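# Close the locker door until it latches

## Task

Push the locker's door closed far enough that it catches on its latch. Swinging the door hard open fails the job, and so does the robot toppling or finishing in a tilted state. The door must stay shut without the robot holding it there. At the end, release it and back the robot away.

## Robot and tools

ROBOT. A Hello Robot Stretch 4 with a single arm: an omni-wheel base, a lift riding on a mast, an arm that telescopes forward, a three-joint wrist and a two-finger gripper. It stands about 1.6 m tall, and no part of the base rim is more than 0.23 m from the base origin. Cameras: head_camera, head_left_camera, head_right_camera (both fisheye) and wrist_camera.

FRAMES. The base frame sits on the floor below the base centre: x ahead, y to the left, z up. hand_pose is reported in this frame and marks a point between the open fingertips; with all wrist joints at zero its axes line up with the base frame. Its printed position may be a little off. The odometry frame is the base frame as it was when the scene began. base_odometry integrates wheel rotation only, so slipping shows up as movement; heading runs -3.142 to 3.142, left positive.

execute_actions. Argument "actions" is a list holding one action or nothing (an empty list only reports state and images). Optional "cameras": a list of camera names or "all"; omitted or null means all, [] means none, and an unknown name rejects the call. An action may contain:
- "base": exactly one relative command, an offset from where the base last reported itself. {"translate_m": d} drives straight, forward positive, -2 to 2 m. {"strafe_m": d} slides sideways, left positive, -2 to 2 m. {"rotate_rad": d} turns in place, counter-clockwise (left) positive, -3.2 to 3.2 rad.
- "joints": absolute targets, one number per named joint: lift_m 0 to 1.2 (±0.004); arm_m 0 to 0.55 extension (±0.004); wrist_yaw_rad -1.134 to 4.276, 0 pointing ahead, positive left, 3.14 tucked back, past 3.4 the arm may block (±0.02); wrist_pitch_rad -1.117 to 4.259, 0 level, 1.57 pointing down (±0.05); wrist_roll_rad -1.117 to 4.259, 0 with fingers level, positive is clockwise seen from behind (±0.02); gripper_m -0.038 to 0.141, fingertip gap in metres, negative means squeezing the tips together (±0.004). Joint targets beyond range get clipped and the result notes it; any other bad value or key rejects the whole call with no motion.
- "pace": "slow", "default", "fast" or "max". Base top speeds are 0.1/0.3/0.4/0.6 m/s and 1/2/3/4 rad/s respectively, further reduced when the lift is above 0.2 (down to 0.3 m/s and 1 rad/s at 1.2).
- "contact_limits": {"arm_m": value}, 0 (gentlest) to 0.75 (strongest), default 0.5; how much force the arm motion may apply before halting.
- or, alone, {"end_of_arm": "enable_torque"} to re-power wrist or gripper motors that shut off.
Motions in one action start together and may finish at different times; any single action tops out at 15 s. A joint or base you leave out can still be driving toward an earlier target. A typical start: lift_m 0.4 with wrist_yaw_rad 0 in one action unfolds the wrist.

wait: {"seconds"} from 0 to 10; commands nothing new and returns state and images. zoom_image: {"camera", "region": [x0, y0, x1, y1]} in pixels of that camera's latest full image, origin top-left, at most 504x504. finished_scene: {"scene"} with the current scene's number; final, and reports success. Replying with no tool call ends everything. If a result reports a stop, the remaining execute_actions, wait and finished_scene calls in that same reply are skipped.

RESULTS. base_status and joint_status: "done" (for the base, wheels turned the commanded amount even if slipping); "off_target" (resting short, maybe still pushing); "contact_stop_at_<key>" (met resistance; the part drops its target and may go slack, so a lift can sag and a base can drift); "limit_stop_at_<name>"; "time_out"; "torque_fault" (a wrist or gripper motor maxed out and went limp until enable_torque). "limit_stop_at_tilt" means over 6 degrees of lean: lift, arm and wheels go slack until it eases. "limit_stop_at_own_body" blocks self-collision, common with pitch below -0.2 combined with roll below -0.4 or above 4; you can still move away from the body. on_its_own lists uncommanded happenings; its "held at" is a target, not a position. lidar_m: 12 ranges in metres, 30-degree sectors, first straight ahead then counter-clockwise (4th left, 7th behind, 10th right); "-" is nothing seen or closer than 0.25 m; sees roughly 0.15 m up to robot height, misses glass, thin legs and much behind. wrist_depth_mm: 7x7 grid of depths from top-left, 100 to 2000 mm, "-" unknown; includes the robot's own parts. base_tilt in degrees (forward, right positive) with a fixed bias up to about 1.5. turned_by_wheels vs turned_by_imu differing by over ~0.1 rad suggests a collision or slip. motor_effort: percent of max, positive toward larger joint values, peak in brackets (noisy); for wheel_0..2 positive turns the base right.

CAUTIONS. Swing the door shut with a controlled push, not a slam, and never fling it open. Keep contact limits modest and the gripper low when pushing; strong or high pushes can tip the robot. Avoid turning or driving with more than 1 kg held and arm_m above 0.2. Gripper readings do not prove a grasp. Robot motion time counts while thinking time does not, so prefer efficient moves. When the door has latched, open contact, retract and move the base away before ending the scene.

Each tool is called after "Call:" as name([rows], argument=value, ...), one row to a line, values as JSON.

## Session

Call:
execute_actions(actions=[])

Scene clock: 0.00 s.
base_odometry: x=+0.000 y=+0.000 heading=+0.000 (m, m, rad; odometry frame)
turned_by_wheels: +0.000 (rad since the last result)
turned_by_imu: +0.000 (rad since the last result)
base_tilt: forward=-0.2 right=+0.4 (deg)
lidar_m: 1.77 2.29 2.31 2.49 1.83 2.36 2.58 1.61 1.67 1.44 1.38 1.40
base_status: not commanded
joint_positions: lift_m=+0.183 arm_m=+0.002 wrist_yaw_rad=+3.071 wrist_pitch_rad=+0.021 wrist_roll_rad=+0.002 gripper_m=+0.057
joint_status: not commanded
motor_effort: lift_m=+19 arm_m=+0 wrist_yaw_rad=-1 wrist_pitch_rad=-5 wrist_roll_rad=+0 gripper_m=-1 wheel_0=+0 wheel_1=+0 wheel_2=+0 (%)
hand_pose: x=-0.1081 y=+0.1076 z=+0.3548 quat_wxyz=(+0.035, -0.010, +0.002, +0.999) (m; base frame)
wrist_depth_mm: 138 140 - - - - - / 106 140 - - - - - / 111 140 286 - - - - / 130 152 - - - - - / - - - - - - 1921 / 1336 1336 196 1366 195 1366 1366 / 904 798 917 112 917 866 931
pictures: head_camera, head_left_camera, head_right_camera, wrist_camera
Images, in order (width x height): head_camera 420x560, head_left_camera 420x672, head_right_camera 420x672, wrist_camera 616x392.

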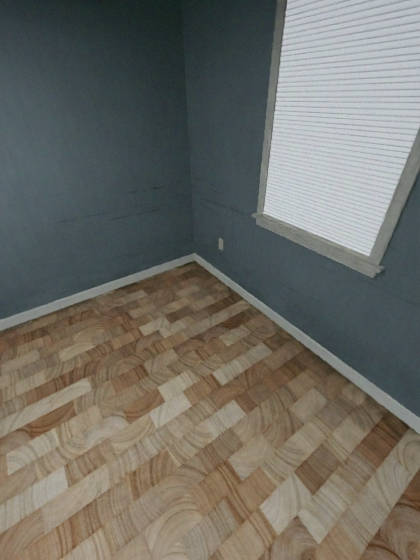

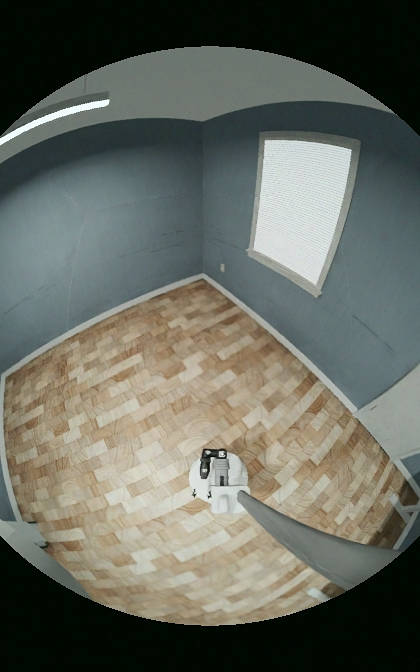

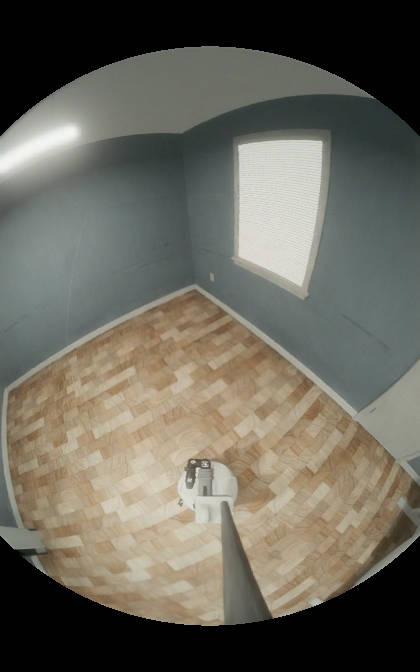

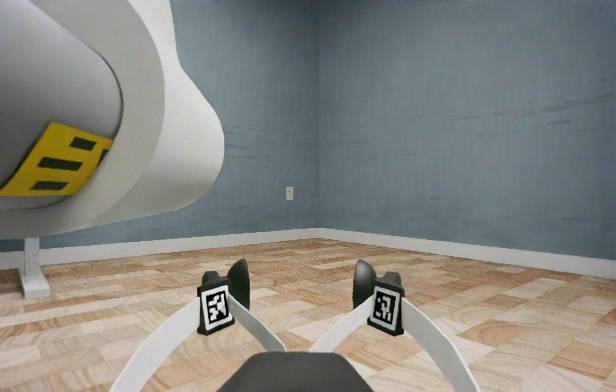

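Call:
execute_actions([
  {"base":{"rotate_rad":2.1},"pace":"fast"},
], cameras=["head_camera","head_left_camera"])

Scene clock: 3.70 s.
base_odometry: x=+0.000 y=+0.000 heading=+2.100 (m, m, rad; odometry frame)
turned_by_wheels: +2.100 (rad since the last result)
turned_by_imu: +2.084 (rad since the last result)
base_tilt: forward=-0.3 right=+0.4 (deg)
lidar_m: 1.81 2.37 2.60 1.60 1.66 1.47 1.38 1.39 1.80 2.29 2.35 2.53
base_status: done
joint_positions: lift_m=+0.183 arm_m=+0.003 wrist_yaw_rad=+3.071 wrist_pitch_rad=+0.021 wrist_roll_rad=+0.002 gripper_m=+0.057
joint_status: not commanded
motor_effort: lift_m=+19(19) arm_m=+0(0) wrist_yaw_rad=+0(0) wrist_pitch_rad=-5(5) wrist_roll_rad=+1(1) gripper_m=+0(1) wheel_0=-2(8) wheel_1=+0(9) wheel_2=-1(11) (%)
hand_pose: x=-0.1081 y=+0.1077 z=+0.3548 quat_wxyz=(+0.035, -0.010, +0.002, +0.999) (m; base frame)
wrist_depth_mm: 137 140 1464 1537 1499 1618 1708 / 106 140 1464 1499 1576 1618 1708 / 111 140 286 1499 1537 1618 1708 / 130 152 1430 1537 1576 1618 1708 / 1366 1430 1430 1499 1537 1618 1708 / 1336 1336 196 1336 195 1366 1366 / 917 809 917 112 917 866 931
pictures: head_camera, head_left_camera
Images, in order (width x height): head_camera 420x560, head_left_camera 420x672.

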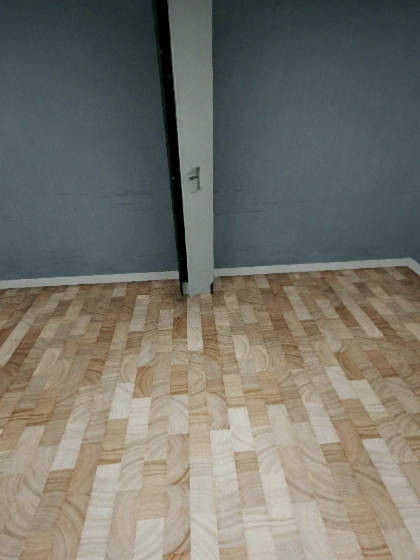

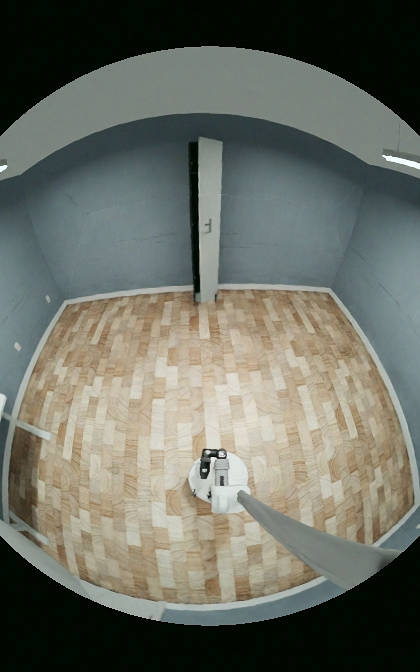

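Call:
execute_actions([
  {"base":{"translate_m":1.05},"joints":{"lift_m":0.5,"wrist_yaw_rad":0,"gripper_m":0.0},"pace":"fast"},
])

Scene clock: 9.53 s.
base_odometry: x=-0.530 y=+0.907 heading=+2.100 (m, m, rad; odometry frame)
turned_by_wheels: +0.000 (rad since the last result)
turned_by_imu: -0.001 (rad since the last result)
base_tilt: forward=-0.3 right=+0.5 (deg)
lidar_m: 0.78 0.79 1.67 2.52 1.89 2.34 2.42 2.47 2.37 2.19 2.05 1.39
base_status: done
joint_positions: lift_m=+0.500 arm_m=+0.003 wrist_yaw_rad=+0.000 wrist_pitch_rad=+0.021 wrist_roll_rad=+0.002 gripper_m=+0.000
joint_status: all done
motor_effort: lift_m=+23(26) arm_m=+0(0) wrist_yaw_rad=-1(10) wrist_pitch_rad=-5(5) wrist_roll_rad=+1(1) gripper_m=-4(6) wheel_0=+0(7) wheel_1=+0(7) wheel_2=+2(13) (%)
hand_pose: x=+0.4618 y=-0.0874 z=+0.6719 quat_wxyz=(+1.000, +0.001, +0.010, +0.000) (m; base frame)
wrist_depth_mm: 1008 559 683 1060 1098 1138 1160 / 991 564 683 1078 1098 1118 1160 / 991 564 691 1078 1098 1118 1138 / 991 564 683 1078 1118 1138 1160 / 1008 564 691 1078 1098 1138 1160 / 1025 569 188 193 1118 1138 1160 / 1008 539 668 112 1098 1138 1160
pictures: head_camera, head_left_camera, head_right_camera, wrist_camera
Images, in order (width x height): head_camera 420x560, head_left_camera 420x672, head_right_camera 420x672, wrist_camera 616x392.

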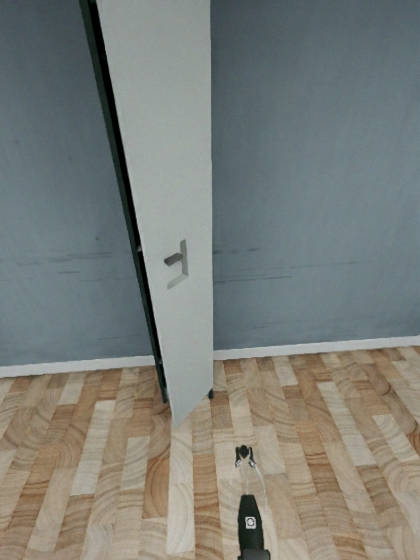

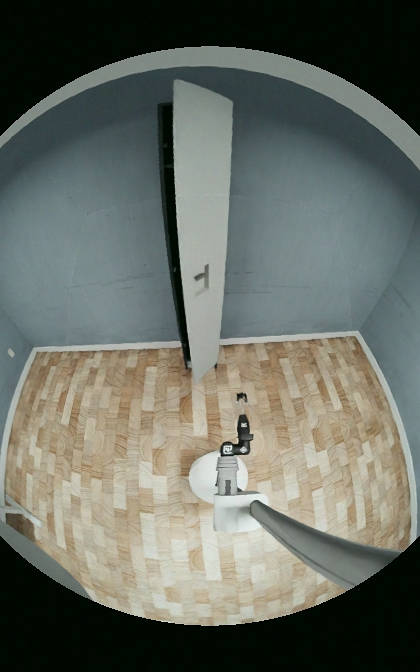

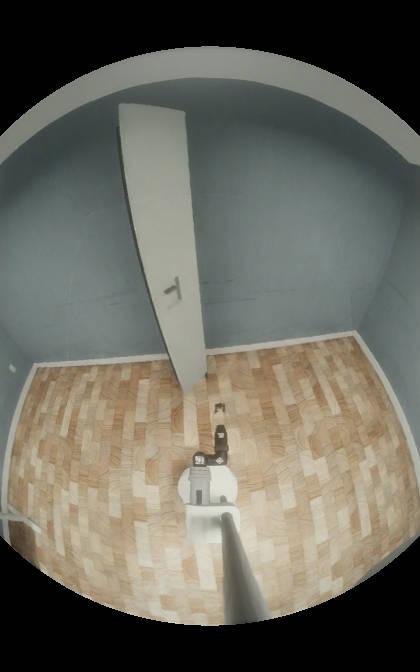

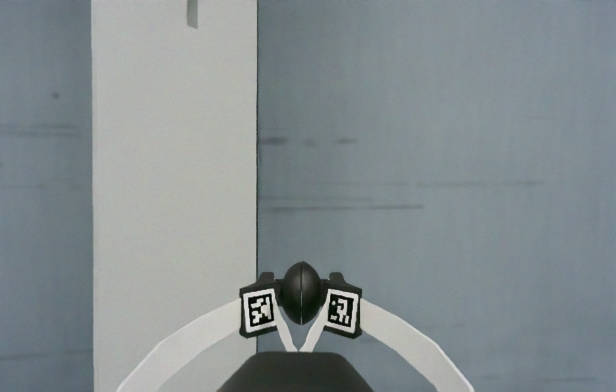

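Call:
execute_actions([
  {"base":{"rotate_rad":0.30},"joints":{"arm_m":0.1}},
], cameras=[])

Call:
execute_actions([
  {"base":{"translate_m":0.18}},
], cameras=["head_camera","wrist_camera"])

Scene clock: 15.03 s.
base_odometry: x=-0.530 y=+0.907 heading=+2.400 (m, m, rad; odometry frame)
turned_by_wheels: +0.300 (rad since the last result)
turned_by_imu: +0.298 (rad since the last result)
base_tilt: forward=-0.3 right=+0.5 (deg)
lidar_m: 0.76 1.45 2.37 1.89 1.97 2.42 2.42 2.62 2.20 2.18 1.56 0.95
base_status: done
joint_positions: lift_m=+0.500 arm_m=+0.099 wrist_yaw_rad=+0.000 wrist_pitch_rad=+0.021 wrist_roll_rad=+0.002 gripper_m=+0.000
joint_status: all done
motor_effort: lift_m=+23(23) arm_m=+8(11) wrist_yaw_rad=-1(1) wrist_pitch_rad=-5(5) wrist_roll_rad=+1(0) gripper_m=-5(2) wheel_0=-1(4) wheel_1=+0(8) wheel_2=+0(7) (%)
hand_pose: x=+0.5579 y=-0.0874 z=+0.6719 quat_wxyz=(+1.000, +0.001, +0.010, +0.000) (m; base frame)
wrist_depth_mm: 1118 1060 1008 488 574 904 854 / 1118 1078 1008 492 580 891 866 / 1138 1078 1008 492 585 904 866 / 1118 1078 1025 496 591 891 866 / 1138 1078 1025 496 591 891 866 / 1138 1098 187 193 580 904 866 / 1138 1078 1025 111 564 904 878
pictures: none
No camera images: the call's "cameras" was empty. Leave "cameras" out to get every camera's image.

Scene clock: 17.00 s.
base_odometry: x=-0.663 y=+1.028 heading=+2.400 (m, m, rad; odometry frame)
turned_by_wheels: +0.000 (rad since the last result)
turned_by_imu: +0.000 (rad since the last result)
base_tilt: forward=-0.3 right=+0.5 (deg)
lidar_m: 0.59 1.25 2.06 2.06 1.91 2.63 2.58 2.69 2.23 2.21 1.34 0.73
base_status: done
joint_positions: lift_m=+0.500 arm_m=+0.099 wrist_yaw_rad=+0.000 wrist_pitch_rad=+0.021 wrist_roll_rad=+0.002 gripper_m=+0.000
joint_status: not commanded
motor_effort: lift_m=+23(23) arm_m=+8(8) wrist_yaw_rad=-1(2) wrist_pitch_rad=-5(6) wrist_roll_rad=+0(0) gripper_m=-2(5) wheel_0=+1(7) wheel_1=+1(8) wheel_2=+0(8) (%)
hand_pose: x=+0.5580 y=-0.0874 z=+0.6719 quat_wxyz=(+1.000, +0.001, +0.010, +0.000) (m; base frame)
wrist_depth_mm: 917 878 831 314 368 723 707 / 917 878 842 314 370 723 707 / 917 878 842 314 370 715 707 / 931 891 842 315 375 723 707 / 931 891 842 317 377 723 715 / 931 878 188 193 368 732 707 / 931 878 293 112 359 732 715
pictures: head_camera, wrist_camera
Images, in order (width x height): head_camera 420x560, wrist_camera 616x392.

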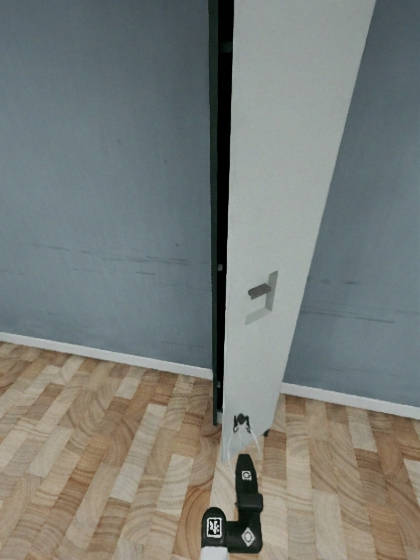

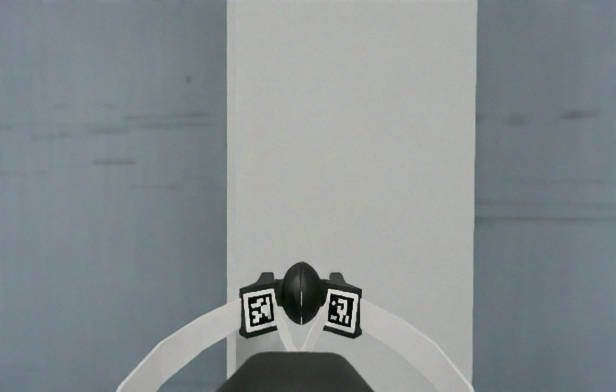

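Call:
execute_actions([
  {"joints":{"arm_m":0.32},"pace":"slow"},
], cameras=["head_camera","wrist_camera"])

Scene clock: 22.20 s.
base_odometry: x=-0.663 y=+1.028 heading=+2.400 (m, m, rad; odometry frame)
turned_by_wheels: +0.000 (rad since the last result)
turned_by_imu: +0.000 (rad since the last result)
base_tilt: forward=-0.2 right=+0.5 (deg)
lidar_m: 0.76 1.26 2.07 2.08 1.91 2.62 2.60 2.69 2.24 2.24 1.33 0.77
base_status: not commanded
joint_positions: lift_m=+0.500 arm_m=+0.319 wrist_yaw_rad=+0.000 wrist_pitch_rad=+0.021 wrist_roll_rad=+0.002 gripper_m=+0.000
joint_status: all done
motor_effort: lift_m=+23(23) arm_m=+8(9) wrist_yaw_rad=-2(11) wrist_pitch_rad=-4(5) wrist_roll_rad=+1(0) gripper_m=-5(2) wheel_0=+2(1) wheel_1=+1(1) wheel_2=-2(2) (%)
hand_pose: x=+0.7779 y=-0.0874 z=+0.6719 quat_wxyz=(+1.000, +0.001, +0.010, +0.000) (m; base frame)
wrist_depth_mm: 676 640 238 236 234 231 229 / 676 647 239 236 234 231 230 / 676 640 240 236 235 233 230 / 683 647 241 237 236 234 230 / 683 647 241 238 236 234 232 / 683 654 188 193 236 235 233 / 691 244 242 111 237 235 233
pictures: head_camera, wrist_camera
Images, in order (width x height): head_camera 420x560, wrist_camera 616x392.

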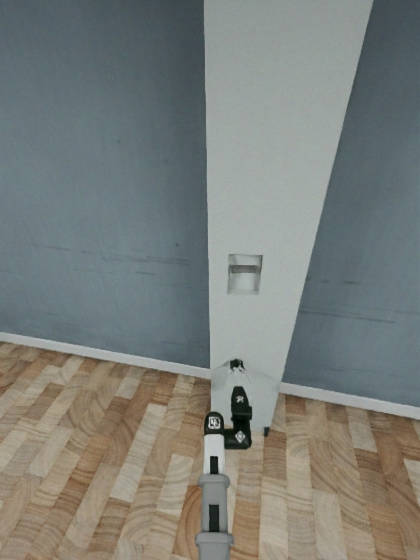

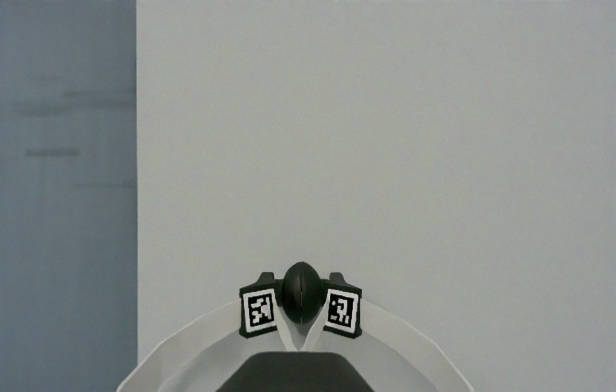

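Call:
execute_actions([
  {"joints":{"arm_m":0.365},"pace":"slow"},
], cameras=["head_camera","wrist_camera"])

Scene clock: 25.53 s.
base_odometry: x=-0.663 y=+1.028 heading=+2.400 (m, m, rad; odometry frame)
turned_by_wheels: +0.000 (rad since the last result)
turned_by_imu: +0.000 (rad since the last result)
base_tilt: forward=-0.3 right=+0.4 (deg)
lidar_m: 0.79 1.26 2.09 2.09 1.90 2.61 2.59 2.70 2.24 2.23 1.33 0.80
base_status: not commanded
joint_positions: lift_m=+0.500 arm_m=+0.355 wrist_yaw_rad=-0.008 wrist_pitch_rad=+0.020 wrist_roll_rad=+0.002 gripper_m=+0.000
joint_status: arm_m contact_stop (moved +0.036 of +0.046)
on_its_own: arm_m is slack since a contact_stop (your +0.365 is given up); wrist_yaw_rad is at rest, and its effort (+23) is outside its rest range (-13 to +13)
motor_effort: lift_m=+23(23) arm_m=+0(22) wrist_yaw_rad=+23(49) wrist_pitch_rad=-1(5) wrist_roll_rad=+0(0) gripper_m=-3(5) wheel_0=+5(6) wheel_1=+3(4) wheel_2=-9(16) (%)
hand_pose: x=+0.8134 y=-0.0898 z=+0.6723 quat_wxyz=(+1.000, +0.001, +0.010, -0.004) (m; base frame)
wrist_depth_mm: 627 603 241 230 221 213 206 / 627 597 241 231 222 213 206 / 634 603 242 232 223 213 208 / 634 609 244 233 224 214 208 / 634 603 244 232 224 215 208 / 634 603 187 200 220 216 209 / 640 603 246 112 224 214 209
pictures: head_camera, wrist_camera
Images, in order (width x height): head_camera 420x560, wrist_camera 616x392.

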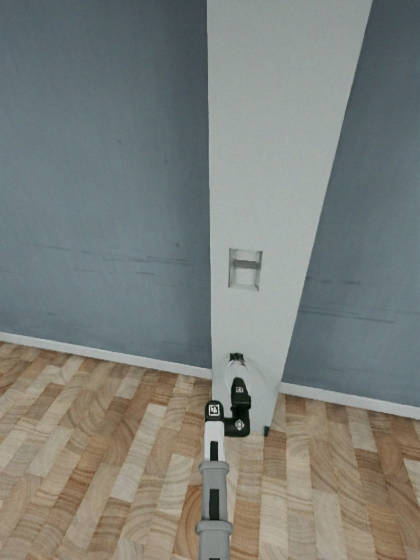

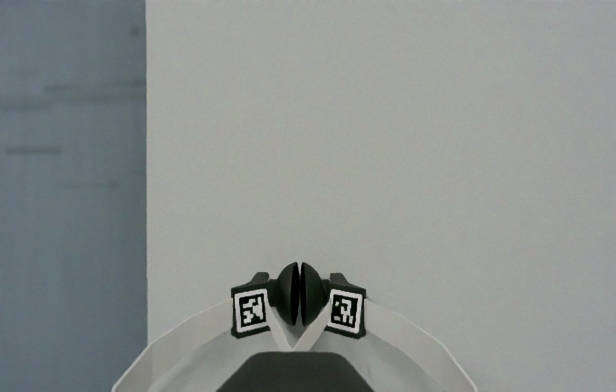

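Call:
execute_actions([
  {"joints":{"arm_m":0.2},"pace":"fast"},
], cameras=["head_camera"])

Call:
zoom_image(camera="head_camera", region=[190,220,310,320])

Call:
execute_actions([
  {"base":{"strafe_m":0.4},"joints":{"wrist_yaw_rad":-0.9},"pace":"fast"},
])

Scene clock: 30.93 s.
base_odometry: x=-0.663 y=+1.028 heading=+2.400 (m, m, rad; odometry frame)
turned_by_wheels: +0.000 (rad since the last result)
turned_by_imu: +0.000 (rad since the last result)
base_tilt: forward=-0.3 right=+0.4 (deg)
lidar_m: 0.78 1.26 2.07 2.08 1.92 2.62 2.61 2.69 2.25 2.23 1.36 0.81
base_status: not commanded
joint_positions: lift_m=+0.500 arm_m=+0.201 wrist_yaw_rad=+0.000 wrist_pitch_rad=+0.021 wrist_roll_rad=+0.002 gripper_m=+0.000
joint_status: all done
motor_effort: lift_m=+23(23) arm_m=-8(7) wrist_yaw_rad=-1(22) wrist_pitch_rad=-5(4) wrist_roll_rad=+0(0) gripper_m=-5(4) wheel_0=+3(5) wheel_1=+2(3) wheel_2=-2(9) (%)
hand_pose: x=+0.6607 y=-0.0875 z=+0.6719 quat_wxyz=(+1.000, +0.001, +0.010, +0.000) (m; base frame)
wrist_depth_mm: 809 768 397 379 364 349 621 / 809 768 399 382 364 351 615 / 820 768 402 382 366 353 615 / 809 768 402 384 366 353 621 / 809 768 402 382 366 355 621 / 820 778 188 193 364 355 627 / 820 768 402 112 368 355 627
pictures: head_camera
Images, in order (width x height): head_camera 420x560.

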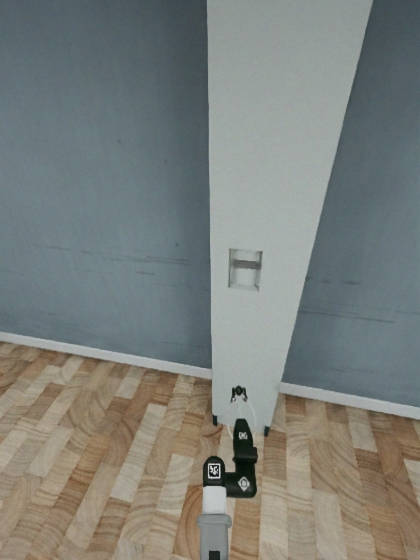

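Region (190, 220, 310, 320) of head_camera's 420x560 image, scaled by 4.200, with more detail than that image has.

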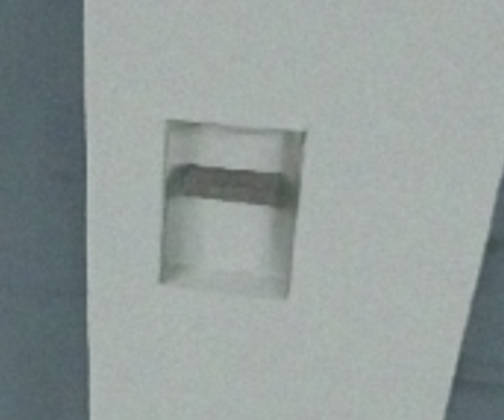

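Scene clock: 33.17 s.
base_odometry: x=-0.933 y=+0.733 heading=+2.400 (m, m, rad; odometry frame)
turned_by_wheels: +0.000 (rad since the last result)
turned_by_imu: -0.002 (rad since the last result)
base_tilt: forward=-0.2 right=+0.4 (deg)
lidar_m: 1.18 1.36 2.10 1.92 1.53 2.51 2.51 2.85 2.64 2.62 1.44 0.89
base_status: done
joint_positions: lift_m=+0.500 arm_m=+0.201 wrist_yaw_rad=-0.900 wrist_pitch_rad=+0.021 wrist_roll_rad=+0.002 gripper_m=+0.000
joint_status: all done
motor_effort: lift_m=+23(23) arm_m=-7(8) wrist_yaw_rad=-2(9) wrist_pitch_rad=-5(5) wrist_roll_rad=+0(1) gripper_m=-4(4) wheel_0=-1(11) wheel_1=-2(12) wheel_2=+0(1) (%)
hand_pose: x=+0.4831 y=-0.2802 z=+0.6719 quat_wxyz=(+0.900, +0.006, +0.009, -0.435) (m; base frame)
wrist_depth_mm: 707 580 597 707 1366 1808 - / 707 580 591 715 1366 1808 - / 707 585 591 715 1366 1808 - / 707 580 597 715 1366 1808 - / 707 591 603 723 1366 1808 - / 715 585 187 193 1366 1863 - / 715 549 591 112 1308 1576 1576
pictures: head_camera, head_left_camera, head_right_camera, wrist_camera
Images, in order (width x height): head_camera 420x560, head_left_camera 420x672, head_right_camera 420x672, wrist_camera 616x392.

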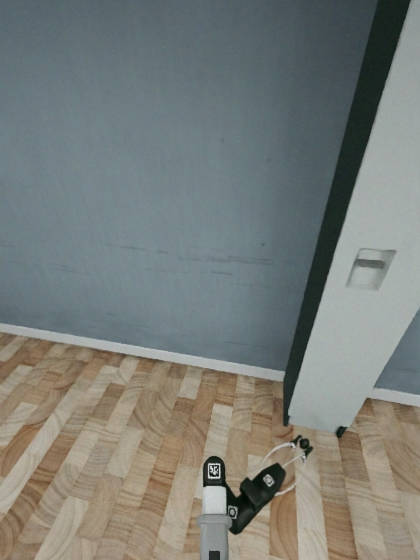

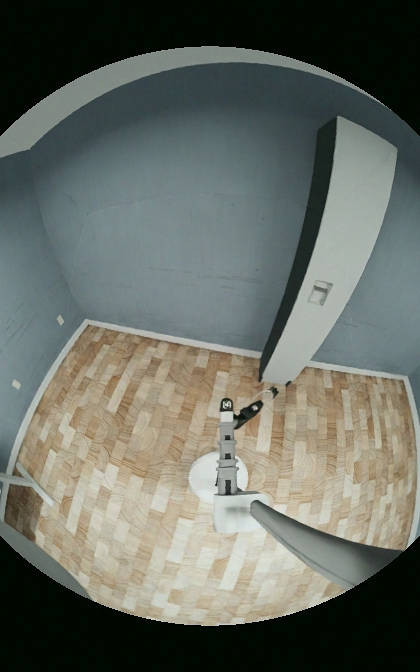

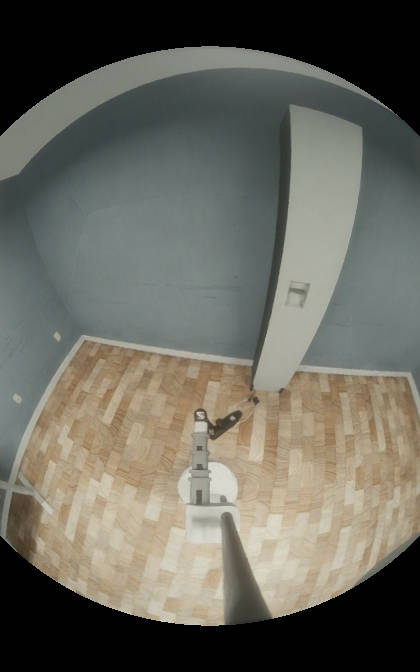

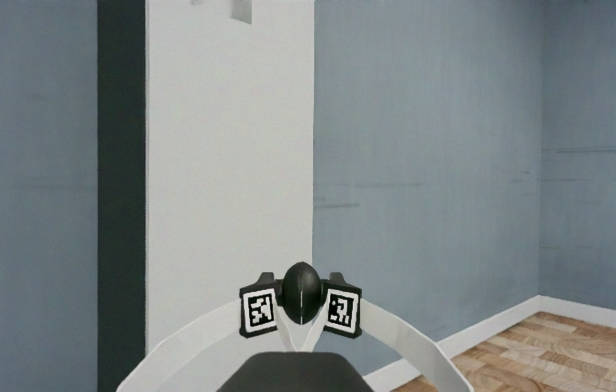

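Call:
zoom_image(camera="wrist_camera", region=[110,0,190,80])

Call:
zoom_image(camera="head_camera", region=[270,370,370,450])

Region (110, 0, 190, 80) of wrist_camera's 616x392 image, scaled by 6.300.

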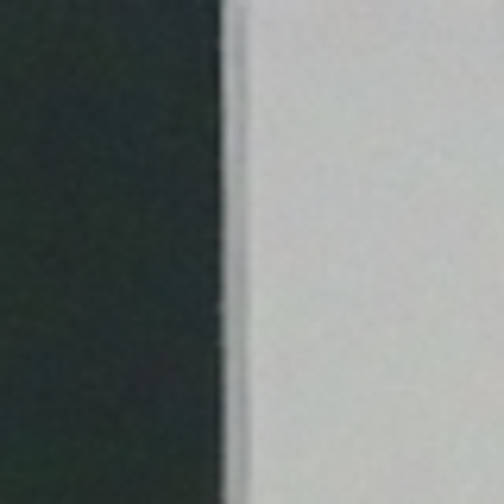

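Region (270, 370, 370, 450) of head_camera's 420x560 image, scaled by 5.040, with more detail than that image has; it fills the top 403 rows of this view, and the rest is white.

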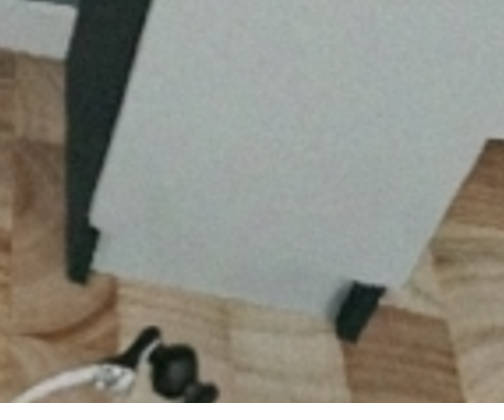

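Call:
execute_actions([
  {"base":{"rotate_rad":-0.375},"joints":{"wrist_yaw_rad":0,"arm_m":0.4}},
], cameras=["wrist_camera"])

Scene clock: 40.87 s.
base_odometry: x=-0.933 y=+0.733 heading=+2.025 (m, m, rad; odometry frame)
turned_by_wheels: -0.375 (rad since the last result)
turned_by_imu: -0.373 (rad since the last result)
base_tilt: forward=-0.3 right=+0.4 (deg)
lidar_m: 0.91 1.20 1.46 2.10 1.54 1.60 2.51 2.53 2.92 2.61 2.12 0.97
base_status: done
joint_positions: lift_m=+0.500 arm_m=+0.399 wrist_yaw_rad=+0.000 wrist_pitch_rad=+0.021 wrist_roll_rad=+0.002 gripper_m=+0.000
joint_status: all done
motor_effort: lift_m=+23(23) arm_m=+8(7) wrist_yaw_rad=-1(8) wrist_pitch_rad=-5(6) wrist_roll_rad=+0(0) gripper_m=-3(3) wheel_0=-1(3) wheel_1=-1(6) wheel_2=-1(8) (%)
hand_pose: x=+0.8579 y=-0.0874 z=+0.6719 quat_wxyz=(+1.000, +0.001, +0.010, +0.000) (m; base frame)
wrist_depth_mm: 544 564 585 297 310 324 340 / 549 569 585 298 310 324 340 / 549 569 591 298 312 325 340 / 549 569 591 300 314 327 342 / 554 574 591 300 314 329 342 / 554 574 188 193 314 329 345 / 559 564 597 112 312 332 343
pictures: wrist_camera
Images, in order (width x height): wrist_camera 616x392.

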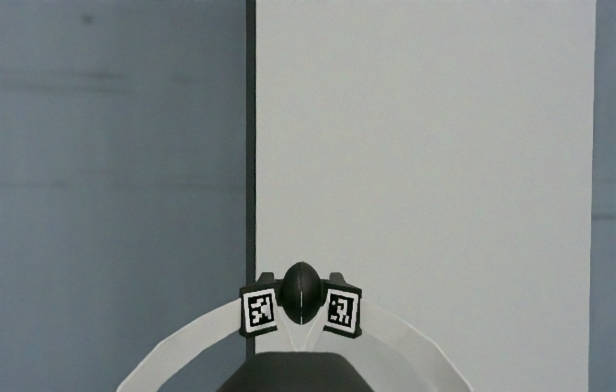

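Call:
execute_actions([
  {"joints":{"arm_m":0.48},"pace":"slow"},
], cameras=[])

Scene clock: 44.27 s.
base_odometry: x=-0.933 y=+0.733 heading=+2.025 (m, m, rad; odometry frame)
turned_by_wheels: +0.000 (rad since the last result)
turned_by_imu: +0.000 (rad since the last result)
base_tilt: forward=-0.3 right=+0.5 (deg)
lidar_m: 0.91 1.20 1.48 2.09 1.54 1.62 2.51 2.56 2.91 2.62 2.13 0.97
base_status: not commanded
joint_positions: lift_m=+0.500 arm_m=+0.466 wrist_yaw_rad=-0.005 wrist_pitch_rad=+0.020 wrist_roll_rad=+0.002 gripper_m=+0.000
joint_status: arm_m contact_stop (moved +0.067 of +0.081)
on_its_own: arm_m is slack since a contact_stop (your +0.480 is given up); wrist_yaw_rad is at rest, and its effort (+14) is outside its rest range (-13 to +13)
motor_effort: lift_m=+23(23) arm_m=+0(22) wrist_yaw_rad=+14(34) wrist_pitch_rad=-4(5) wrist_roll_rad=+0(0) gripper_m=-3(4) wheel_0=+4(6) wheel_1=+3(5) wheel_2=-6(15) (%)
hand_pose: x=+0.9244 y=-0.0888 z=+0.6721 quat_wxyz=(+1.000, +0.001, +0.010, -0.002) (m; base frame)
wrist_depth_mm: 488 504 521 233 244 255 264 / 488 508 521 234 244 255 265 / 492 512 525 234 244 256 267 / 492 512 521 235 245 256 267 / 492 512 525 235 245 257 268 / 492 512 189 202 245 258 270 / 496 508 530 112 244 259 271
pictures: none
No camera images: the call's "cameras" was empty. Leave "cameras" out to get every camera's image.

Solid; it didn't move further.

Call:
execute_actions([
  {"joints":{"arm_m":0.1},"pace":"fast"},
], cameras=["head_camera"])

Call:
finished_scene(scene=1)

Scene clock: 49.33 s.
base_odometry: x=-0.933 y=+0.733 heading=+2.025 (m, m, rad; odometry frame)
turned_by_wheels: +0.000 (rad since the last result)
turned_by_imu: +0.000 (rad since the last result)
base_tilt: forward=-0.3 right=+0.4 (deg)
lidar_m: 0.89 1.20 1.48 2.10 1.54 1.60 2.51 2.55 2.91 2.63 2.12 0.97
base_status: not commanded
joint_positions: lift_m=+0.500 arm_m=+0.101 wrist_yaw_rad=+0.000 wrist_pitch_rad=+0.021 wrist_roll_rad=+0.002 gripper_m=+0.000
joint_status: all done
motor_effort: lift_m=+23(23) arm_m=-8(10) wrist_yaw_rad=+0(13) wrist_pitch_rad=-6(6) wrist_roll_rad=+1(0) gripper_m=-6(3) wheel_0=+2(4) wheel_1=+1(3) wheel_2=-1(6) (%)
hand_pose: x=+0.5607 y=-0.0875 z=+0.6718 quat_wxyz=(+1.000, +0.001, +0.011, +0.000) (m; base frame)
wrist_depth_mm: 798 831 866 591 615 991 1042 / 809 831 866 597 615 991 1025 / 809 842 866 597 615 976 1025 / 798 842 878 597 621 991 1025 / 809 842 878 603 621 991 1042 / 820 842 188 193 621 1008 1042 / 809 831 878 112 615 1008 1042
pictures: head_camera
Images, in order (width x height): head_camera 420x560.

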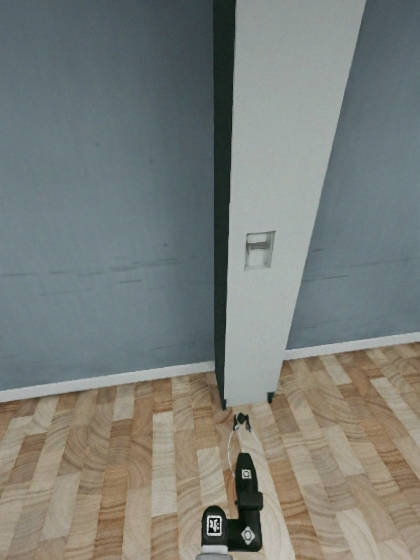

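The scene is finished: the task was done.


## Next scene

The same job, from a new start.

Call:
execute_actions(actions=[])

Scene clock: 0.00 s.
base_odometry: x=+0.000 y=+0.000 heading=+0.000 (m, m, rad; odometry frame)
turned_by_wheels: +0.000 (rad since the last result)
turned_by_imu: +0.000 (rad since the last result)
base_tilt: forward=-0.3 right=+0.5 (deg)
lidar_m: 2.14 2.59 2.15 0.99 0.98 1.10 1.12 1.10 1.27 2.03 2.95 3.14
base_status: not commanded
joint_positions: lift_m=+0.207 arm_m=+0.003 wrist_yaw_rad=+3.198 wrist_pitch_rad=+0.021 wrist_roll_rad=+0.002 gripper_m=+0.057
joint_status: not commanded
motor_effort: lift_m=+19 arm_m=+0 wrist_yaw_rad=-2 wrist_pitch_rad=-4 wrist_roll_rad=+0 gripper_m=-1 wheel_0=+0 wheel_1=+0 wheel_2=-1 (%)
hand_pose: x=-0.1195 y=+0.0710 z=+0.3792 quat_wxyz=(-0.028, -0.010, +0.001, +1.000) (m; base frame)
wrist_depth_mm: - 136 211 1308 1336 1499 1182 / - 112 135 1308 1336 1537 1661 / - 116 137 1281 1366 1499 1618 / 129 137 187 1336 1430 1576 1661 / 218 1160 1205 1281 1397 1537 1618 / 230 1160 198 1281 196 1464 1464 / 230 854 976 111 960 917 1008
pictures: head_camera, head_left_camera, head_right_camera, wrist_camera
Images, in order (width x height): head_camera 420x560, head_left_camera 420x672, head_right_camera 420x672, wrist_camera 616x392.

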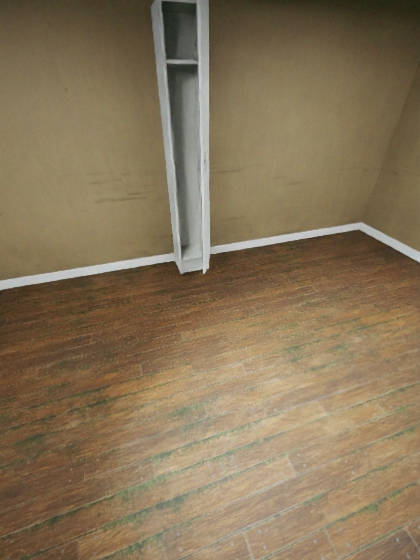

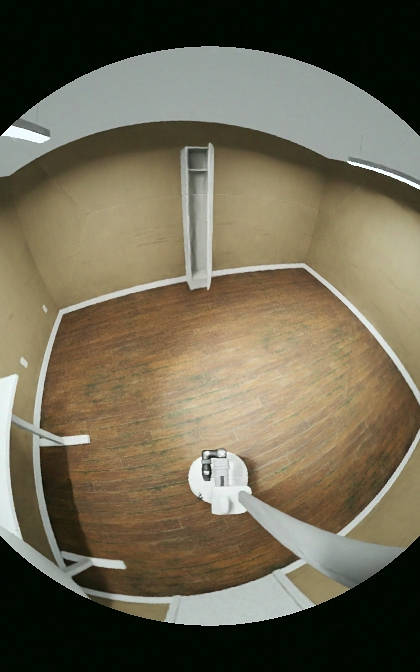

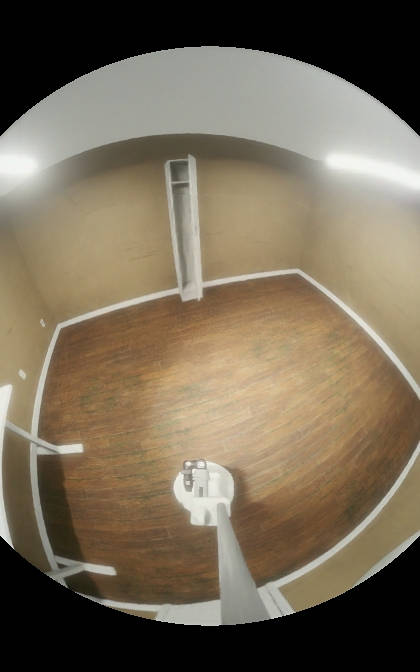

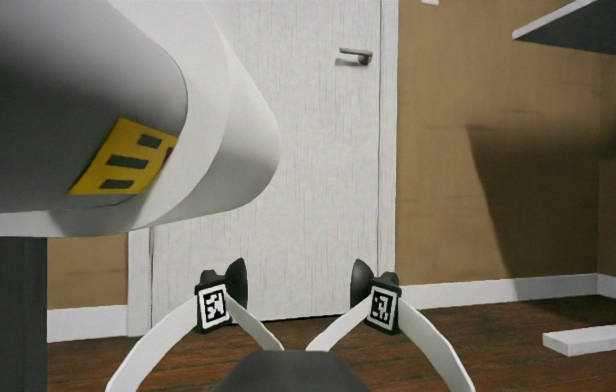

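Call:
execute_actions([
  {"base":{"rotate_rad":-0.2},"pace":"fast"},
], cameras=[])

Call:
execute_actions([
  {"base":{"translate_m":1.7},"joints":{"lift_m":0.5,"wrist_yaw_rad":0,"gripper_m":0.0},"pace":"max"},
], cameras=["head_camera"])

Call:
execute_actions([
  {"base":{"rotate_rad":0.95}},
], cameras=["head_camera","wrist_camera"])

Scene clock: 6.30 s.
base_odometry: x=+0.000 y=+0.000 heading=-0.200 (m, m, rad; odometry frame)
turned_by_wheels: -0.200 (rad since the last result)
turned_by_imu: -0.199 (rad since the last result)
base_tilt: forward=-0.3 right=+0.4 (deg)
lidar_m: 2.11 2.35 2.57 1.04 1.00 1.05 1.17 1.11 1.19 1.56 2.96 3.07
base_status: done
joint_positions: lift_m=+0.207 arm_m=+0.003 wrist_yaw_rad=+3.198 wrist_pitch_rad=+0.021 wrist_roll_rad=+0.002 gripper_m=+0.057
joint_status: not commanded
motor_effort: lift_m=+18(18) arm_m=+0(0) wrist_yaw_rad=-1(2) wrist_pitch_rad=-5(5) wrist_roll_rad=+0(1) gripper_m=-2(2) wheel_0=-1(5) wheel_1=-1(7) wheel_2=-1(6) (%)
hand_pose: x=-0.1195 y=+0.0710 z=+0.3792 quat_wxyz=(-0.028, -0.010, +0.001, +1.000) (m; base frame)
wrist_depth_mm: - 136 211 1397 1661 1281 1098 / - 112 135 1430 1661 1808 1499 / - 116 137 1430 1618 1863 1576 / 129 137 187 1397 1661 1921 1618 / 218 1138 1255 1430 1618 1863 1618 / 230 1118 197 1366 196 1366 1336 / 230 866 976 111 946 931 1008
pictures: none
No camera images: the call's "cameras" was empty. Leave "cameras" out to get every camera's image.

Scene clock: 10.70 s.
base_odometry: x=+1.666 y=-0.338 heading=-0.200 (m, m, rad; odometry frame)
turned_by_wheels: +0.000 (rad since the last result)
turned_by_imu: -0.002 (rad since the last result)
base_tilt: forward=-0.3 right=+0.5 (deg)
lidar_m: 1.18 0.70 0.59 1.60 2.62 2.07 2.71 2.60 2.66 2.18 2.07 1.62
base_status: done
joint_positions: lift_m=+0.500 arm_m=+0.003 wrist_yaw_rad=+0.000 wrist_pitch_rad=+0.021 wrist_roll_rad=+0.002 gripper_m=+0.000
joint_status: all done
motor_effort: lift_m=+21(25) arm_m=+0(0) wrist_yaw_rad=+0(1) wrist_pitch_rad=-6(6) wrist_roll_rad=+1(0) gripper_m=-5(3) wheel_0=-2(4) wheel_1=-1(8) wheel_2=+2(15) (%)
hand_pose: x=+0.4618 y=-0.0874 z=+0.6720 quat_wxyz=(+1.000, +0.001, +0.010, +0.000) (m; base frame)
wrist_depth_mm: 820 891 1008 1160 1397 1576 1708 / 809 904 1008 1160 1308 1618 1708 / 820 904 1008 1160 1308 1576 1708 / 820 904 1025 1160 1366 1576 1661 / 831 917 1008 1160 1366 1618 1618 / 831 917 189 194 1308 1618 1756 / 820 878 991 111 1281 1537 1618
pictures: head_camera
Images, in order (width x height): head_camera 420x560.

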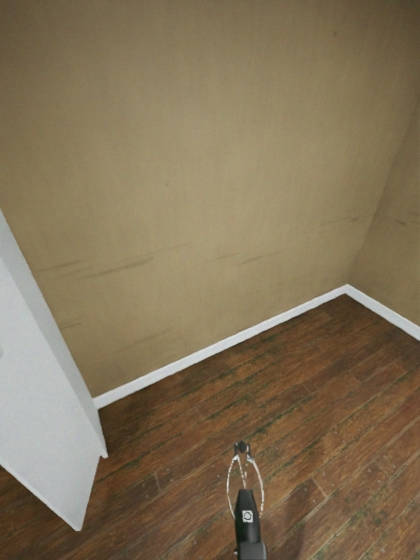

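Scene clock: 12.37 s.
base_odometry: x=+1.666 y=-0.338 heading=+0.750 (m, m, rad; odometry frame)
turned_by_wheels: +0.950 (rad since the last result)
turned_by_imu: +0.943 (rad since the last result)
base_tilt: forward=-0.3 right=+0.4 (deg)
lidar_m: 0.61 1.49 2.64 2.05 2.44 2.59 2.63 2.26 2.07 1.85 1.22 0.84
base_status: done
joint_positions: lift_m=+0.500 arm_m=+0.003 wrist_yaw_rad=+0.000 wrist_pitch_rad=+0.021 wrist_roll_rad=+0.002 gripper_m=+0.000
joint_status: not commanded
motor_effort: lift_m=+21(21) arm_m=+0(0) wrist_yaw_rad=+0(1) wrist_pitch_rad=-6(5) wrist_roll_rad=+0(0) gripper_m=-4(4) wheel_0=+0(7) wheel_1=+0(6) wheel_2=-1(8) (%)
hand_pose: x=+0.4618 y=-0.0874 z=+0.6720 quat_wxyz=(+1.000, +0.001, +0.010, +0.000) (m; base frame)
wrist_depth_mm: 1336 1205 415 469 609 809 759 / 1366 1205 410 473 627 820 750 / 1366 1229 413 469 640 809 759 / 1336 1229 418 469 647 820 759 / 1366 1229 418 477 654 809 759 / 1366 1229 189 193 580 820 759 / 1366 1205 399 111 544 809 768
pictures: head_camera, wrist_camera
Images, in order (width x height): head_camera 420x560, wrist_camera 616x392.

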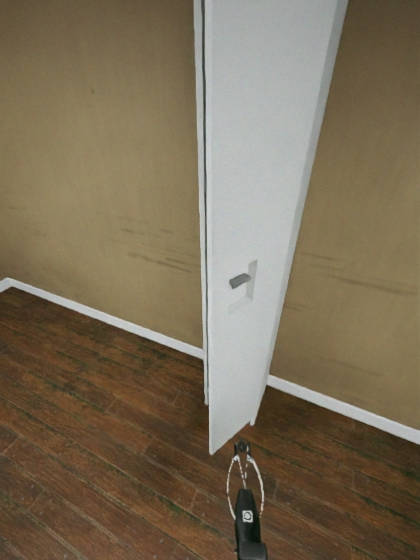

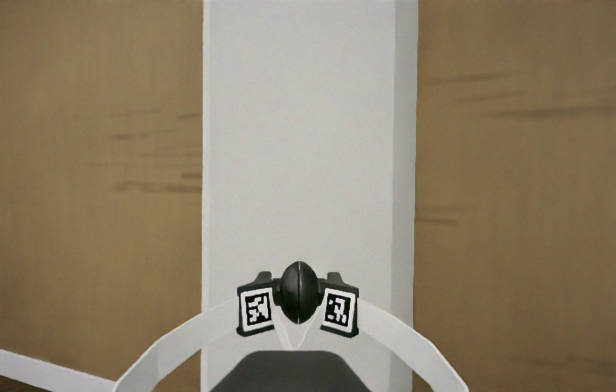

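Call:
execute_actions([
  {"base":{"strafe_m":0.06},"joints":{"arm_m":0.40},"pace":"slow"},
], cameras=["head_camera","wrist_camera"])

Scene clock: 23.63 s.
base_odometry: x=+1.625 y=-0.294 heading=+0.750 (m, m, rad; odometry frame)
turned_by_wheels: +0.000 (rad since the last result)
turned_by_imu: -0.001 (rad since the last result)
base_tilt: forward=-0.3 right=+0.4 (deg)
lidar_m: 0.83 1.50 2.57 2.00 2.35 2.57 2.62 2.30 2.14 1.86 1.24 0.83
base_status: done
joint_positions: lift_m=+0.500 arm_m=+0.399 wrist_yaw_rad=+0.000 wrist_pitch_rad=+0.021 wrist_roll_rad=+0.002 gripper_m=+0.000
joint_status: all done
motor_effort: lift_m=+21(21) arm_m=+8(9) wrist_yaw_rad=-1(12) wrist_pitch_rad=-5(5) wrist_roll_rad=+0(0) gripper_m=-4(4) wheel_0=+0(4) wheel_1=+2(7) wheel_2=-1(1) (%)
hand_pose: x=+0.8580 y=-0.0874 z=+0.6720 quat_wxyz=(+1.000, +0.001, +0.010, +0.000) (m; base frame)
wrist_depth_mm: 866 759 250 235 221 211 202 / 854 759 250 236 223 211 202 / 854 759 250 236 223 211 203 / 866 759 251 236 223 211 203 / 854 759 253 235 224 212 204 / 866 759 187 194 221 213 204 / 891 750 253 111 223 211 204
pictures: head_camera, wrist_camera
Images, in order (width x height): head_camera 420x560, wrist_camera 616x392.

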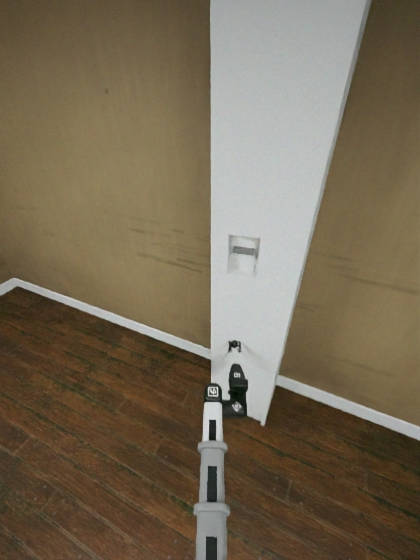

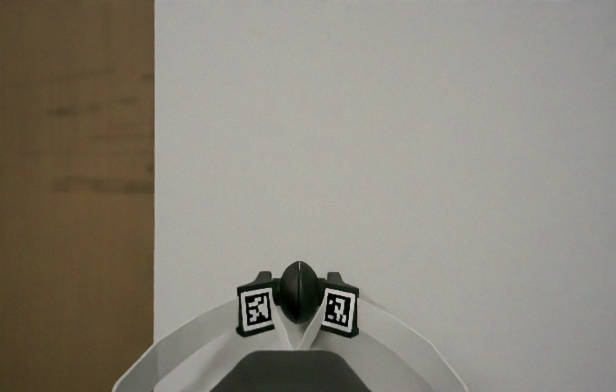

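Call:
execute_actions([
  {"joints":{"arm_m":0.455},"pace":"slow"},
], cameras=["head_camera"])

Call:
zoom_image(camera="head_camera", region=[190,200,310,300])

Scene clock: 27.03 s.
base_odometry: x=+1.625 y=-0.294 heading=+0.750 (m, m, rad; odometry frame)
turned_by_wheels: +0.000 (rad since the last result)
turned_by_imu: +0.002 (rad since the last result)
base_tilt: forward=-0.3 right=+0.4 (deg)
lidar_m: 0.82 1.53 2.58 1.98 2.37 2.56 2.63 2.32 2.14 1.86 1.24 0.84
base_status: not commanded
joint_positions: lift_m=+0.500 arm_m=+0.435 wrist_yaw_rad=-0.005 wrist_pitch_rad=+0.021 wrist_roll_rad=+0.002 gripper_m=+0.000
joint_status: arm_m contact_stop (moved +0.036 of +0.056)
on_its_own: arm_m is slack since a contact_stop (your +0.455 is given up); wrist_yaw_rad is at rest, and its effort (+15) is outside its rest range (-13 to +13)
motor_effort: lift_m=+21(21) arm_m=+0(25) wrist_yaw_rad=+15(44) wrist_pitch_rad=-5(6) wrist_roll_rad=+0(1) gripper_m=-3(4) wheel_0=+7(9) wheel_1=+5(8) wheel_2=-5(14) (%)
hand_pose: x=+0.8940 y=-0.0889 z=+0.6721 quat_wxyz=(+1.000, +0.001, +0.010, -0.003) (m; base frame)
wrist_depth_mm: 798 707 257 232 213 195 182 / 809 707 258 234 213 196 183 / 809 715 258 233 213 196 184 / 820 715 258 235 213 196 184 / 831 723 260 232 214 196 185 / 831 723 187 192 208 196 185 / 820 707 263 111 212 195 186
pictures: head_camera
Images, in order (width x height): head_camera 420x560.

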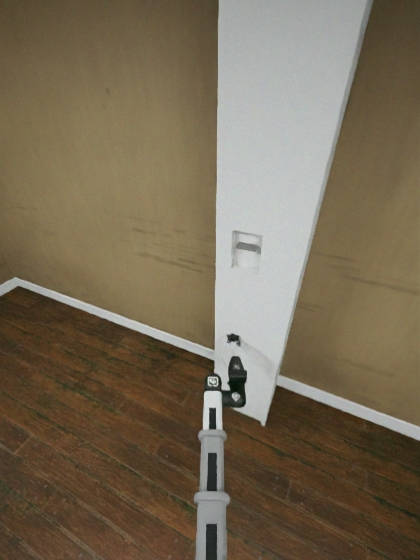

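Region (190, 200, 310, 300) of head_camera's 420x560 image, scaled by 4.200, with more detail than that image has.

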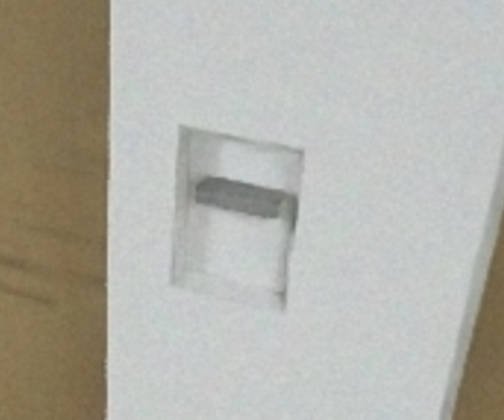

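Call:
execute_actions([
  {"joints":{"arm_m":0.1},"pace":"fast"},
], cameras=["head_camera"])

Scene clock: 30.43 s.
base_odometry: x=+1.625 y=-0.294 heading=+0.750 (m, m, rad; odometry frame)
turned_by_wheels: +0.000 (rad since the last result)
turned_by_imu: -0.001 (rad since the last result)
base_tilt: forward=-0.3 right=+0.4 (deg)
lidar_m: 0.84 1.50 2.54 2.00 2.39 2.55 2.61 2.32 2.15 1.87 1.26 0.84
base_status: not commanded
joint_positions: lift_m=+0.500 arm_m=+0.101 wrist_yaw_rad=+0.000 wrist_pitch_rad=+0.021 wrist_roll_rad=+0.002 gripper_m=+0.000
joint_status: all done
motor_effort: lift_m=+21(21) arm_m=-7(7) wrist_yaw_rad=+0(12) wrist_pitch_rad=-6(6) wrist_roll_rad=+0(0) gripper_m=-3(3) wheel_0=+1(7) wheel_1=+2(6) wheel_2=-1(5) (%)
hand_pose: x=+0.5606 y=-0.0875 z=+0.6720 quat_wxyz=(+1.000, +0.001, +0.011, +0.000) (m; base frame)
wrist_depth_mm: 1255 1138 991 559 508 732 707 / 1281 1118 991 559 508 741 699 / 1255 1118 1008 559 512 741 707 / 1281 1118 1008 559 512 741 699 / 1281 1160 991 559 512 741 715 / 1255 1118 189 195 504 750 707 / 1281 1118 1008 111 512 759 707
pictures: head_camera
Images, in order (width x height): head_camera 420x560.

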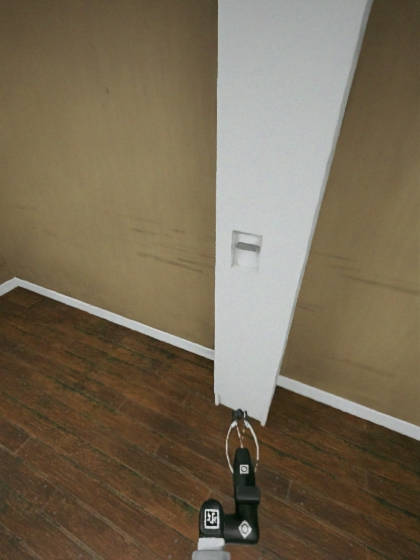

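Call:
finished_scene(scene=2)

The scene is finished: the task was done.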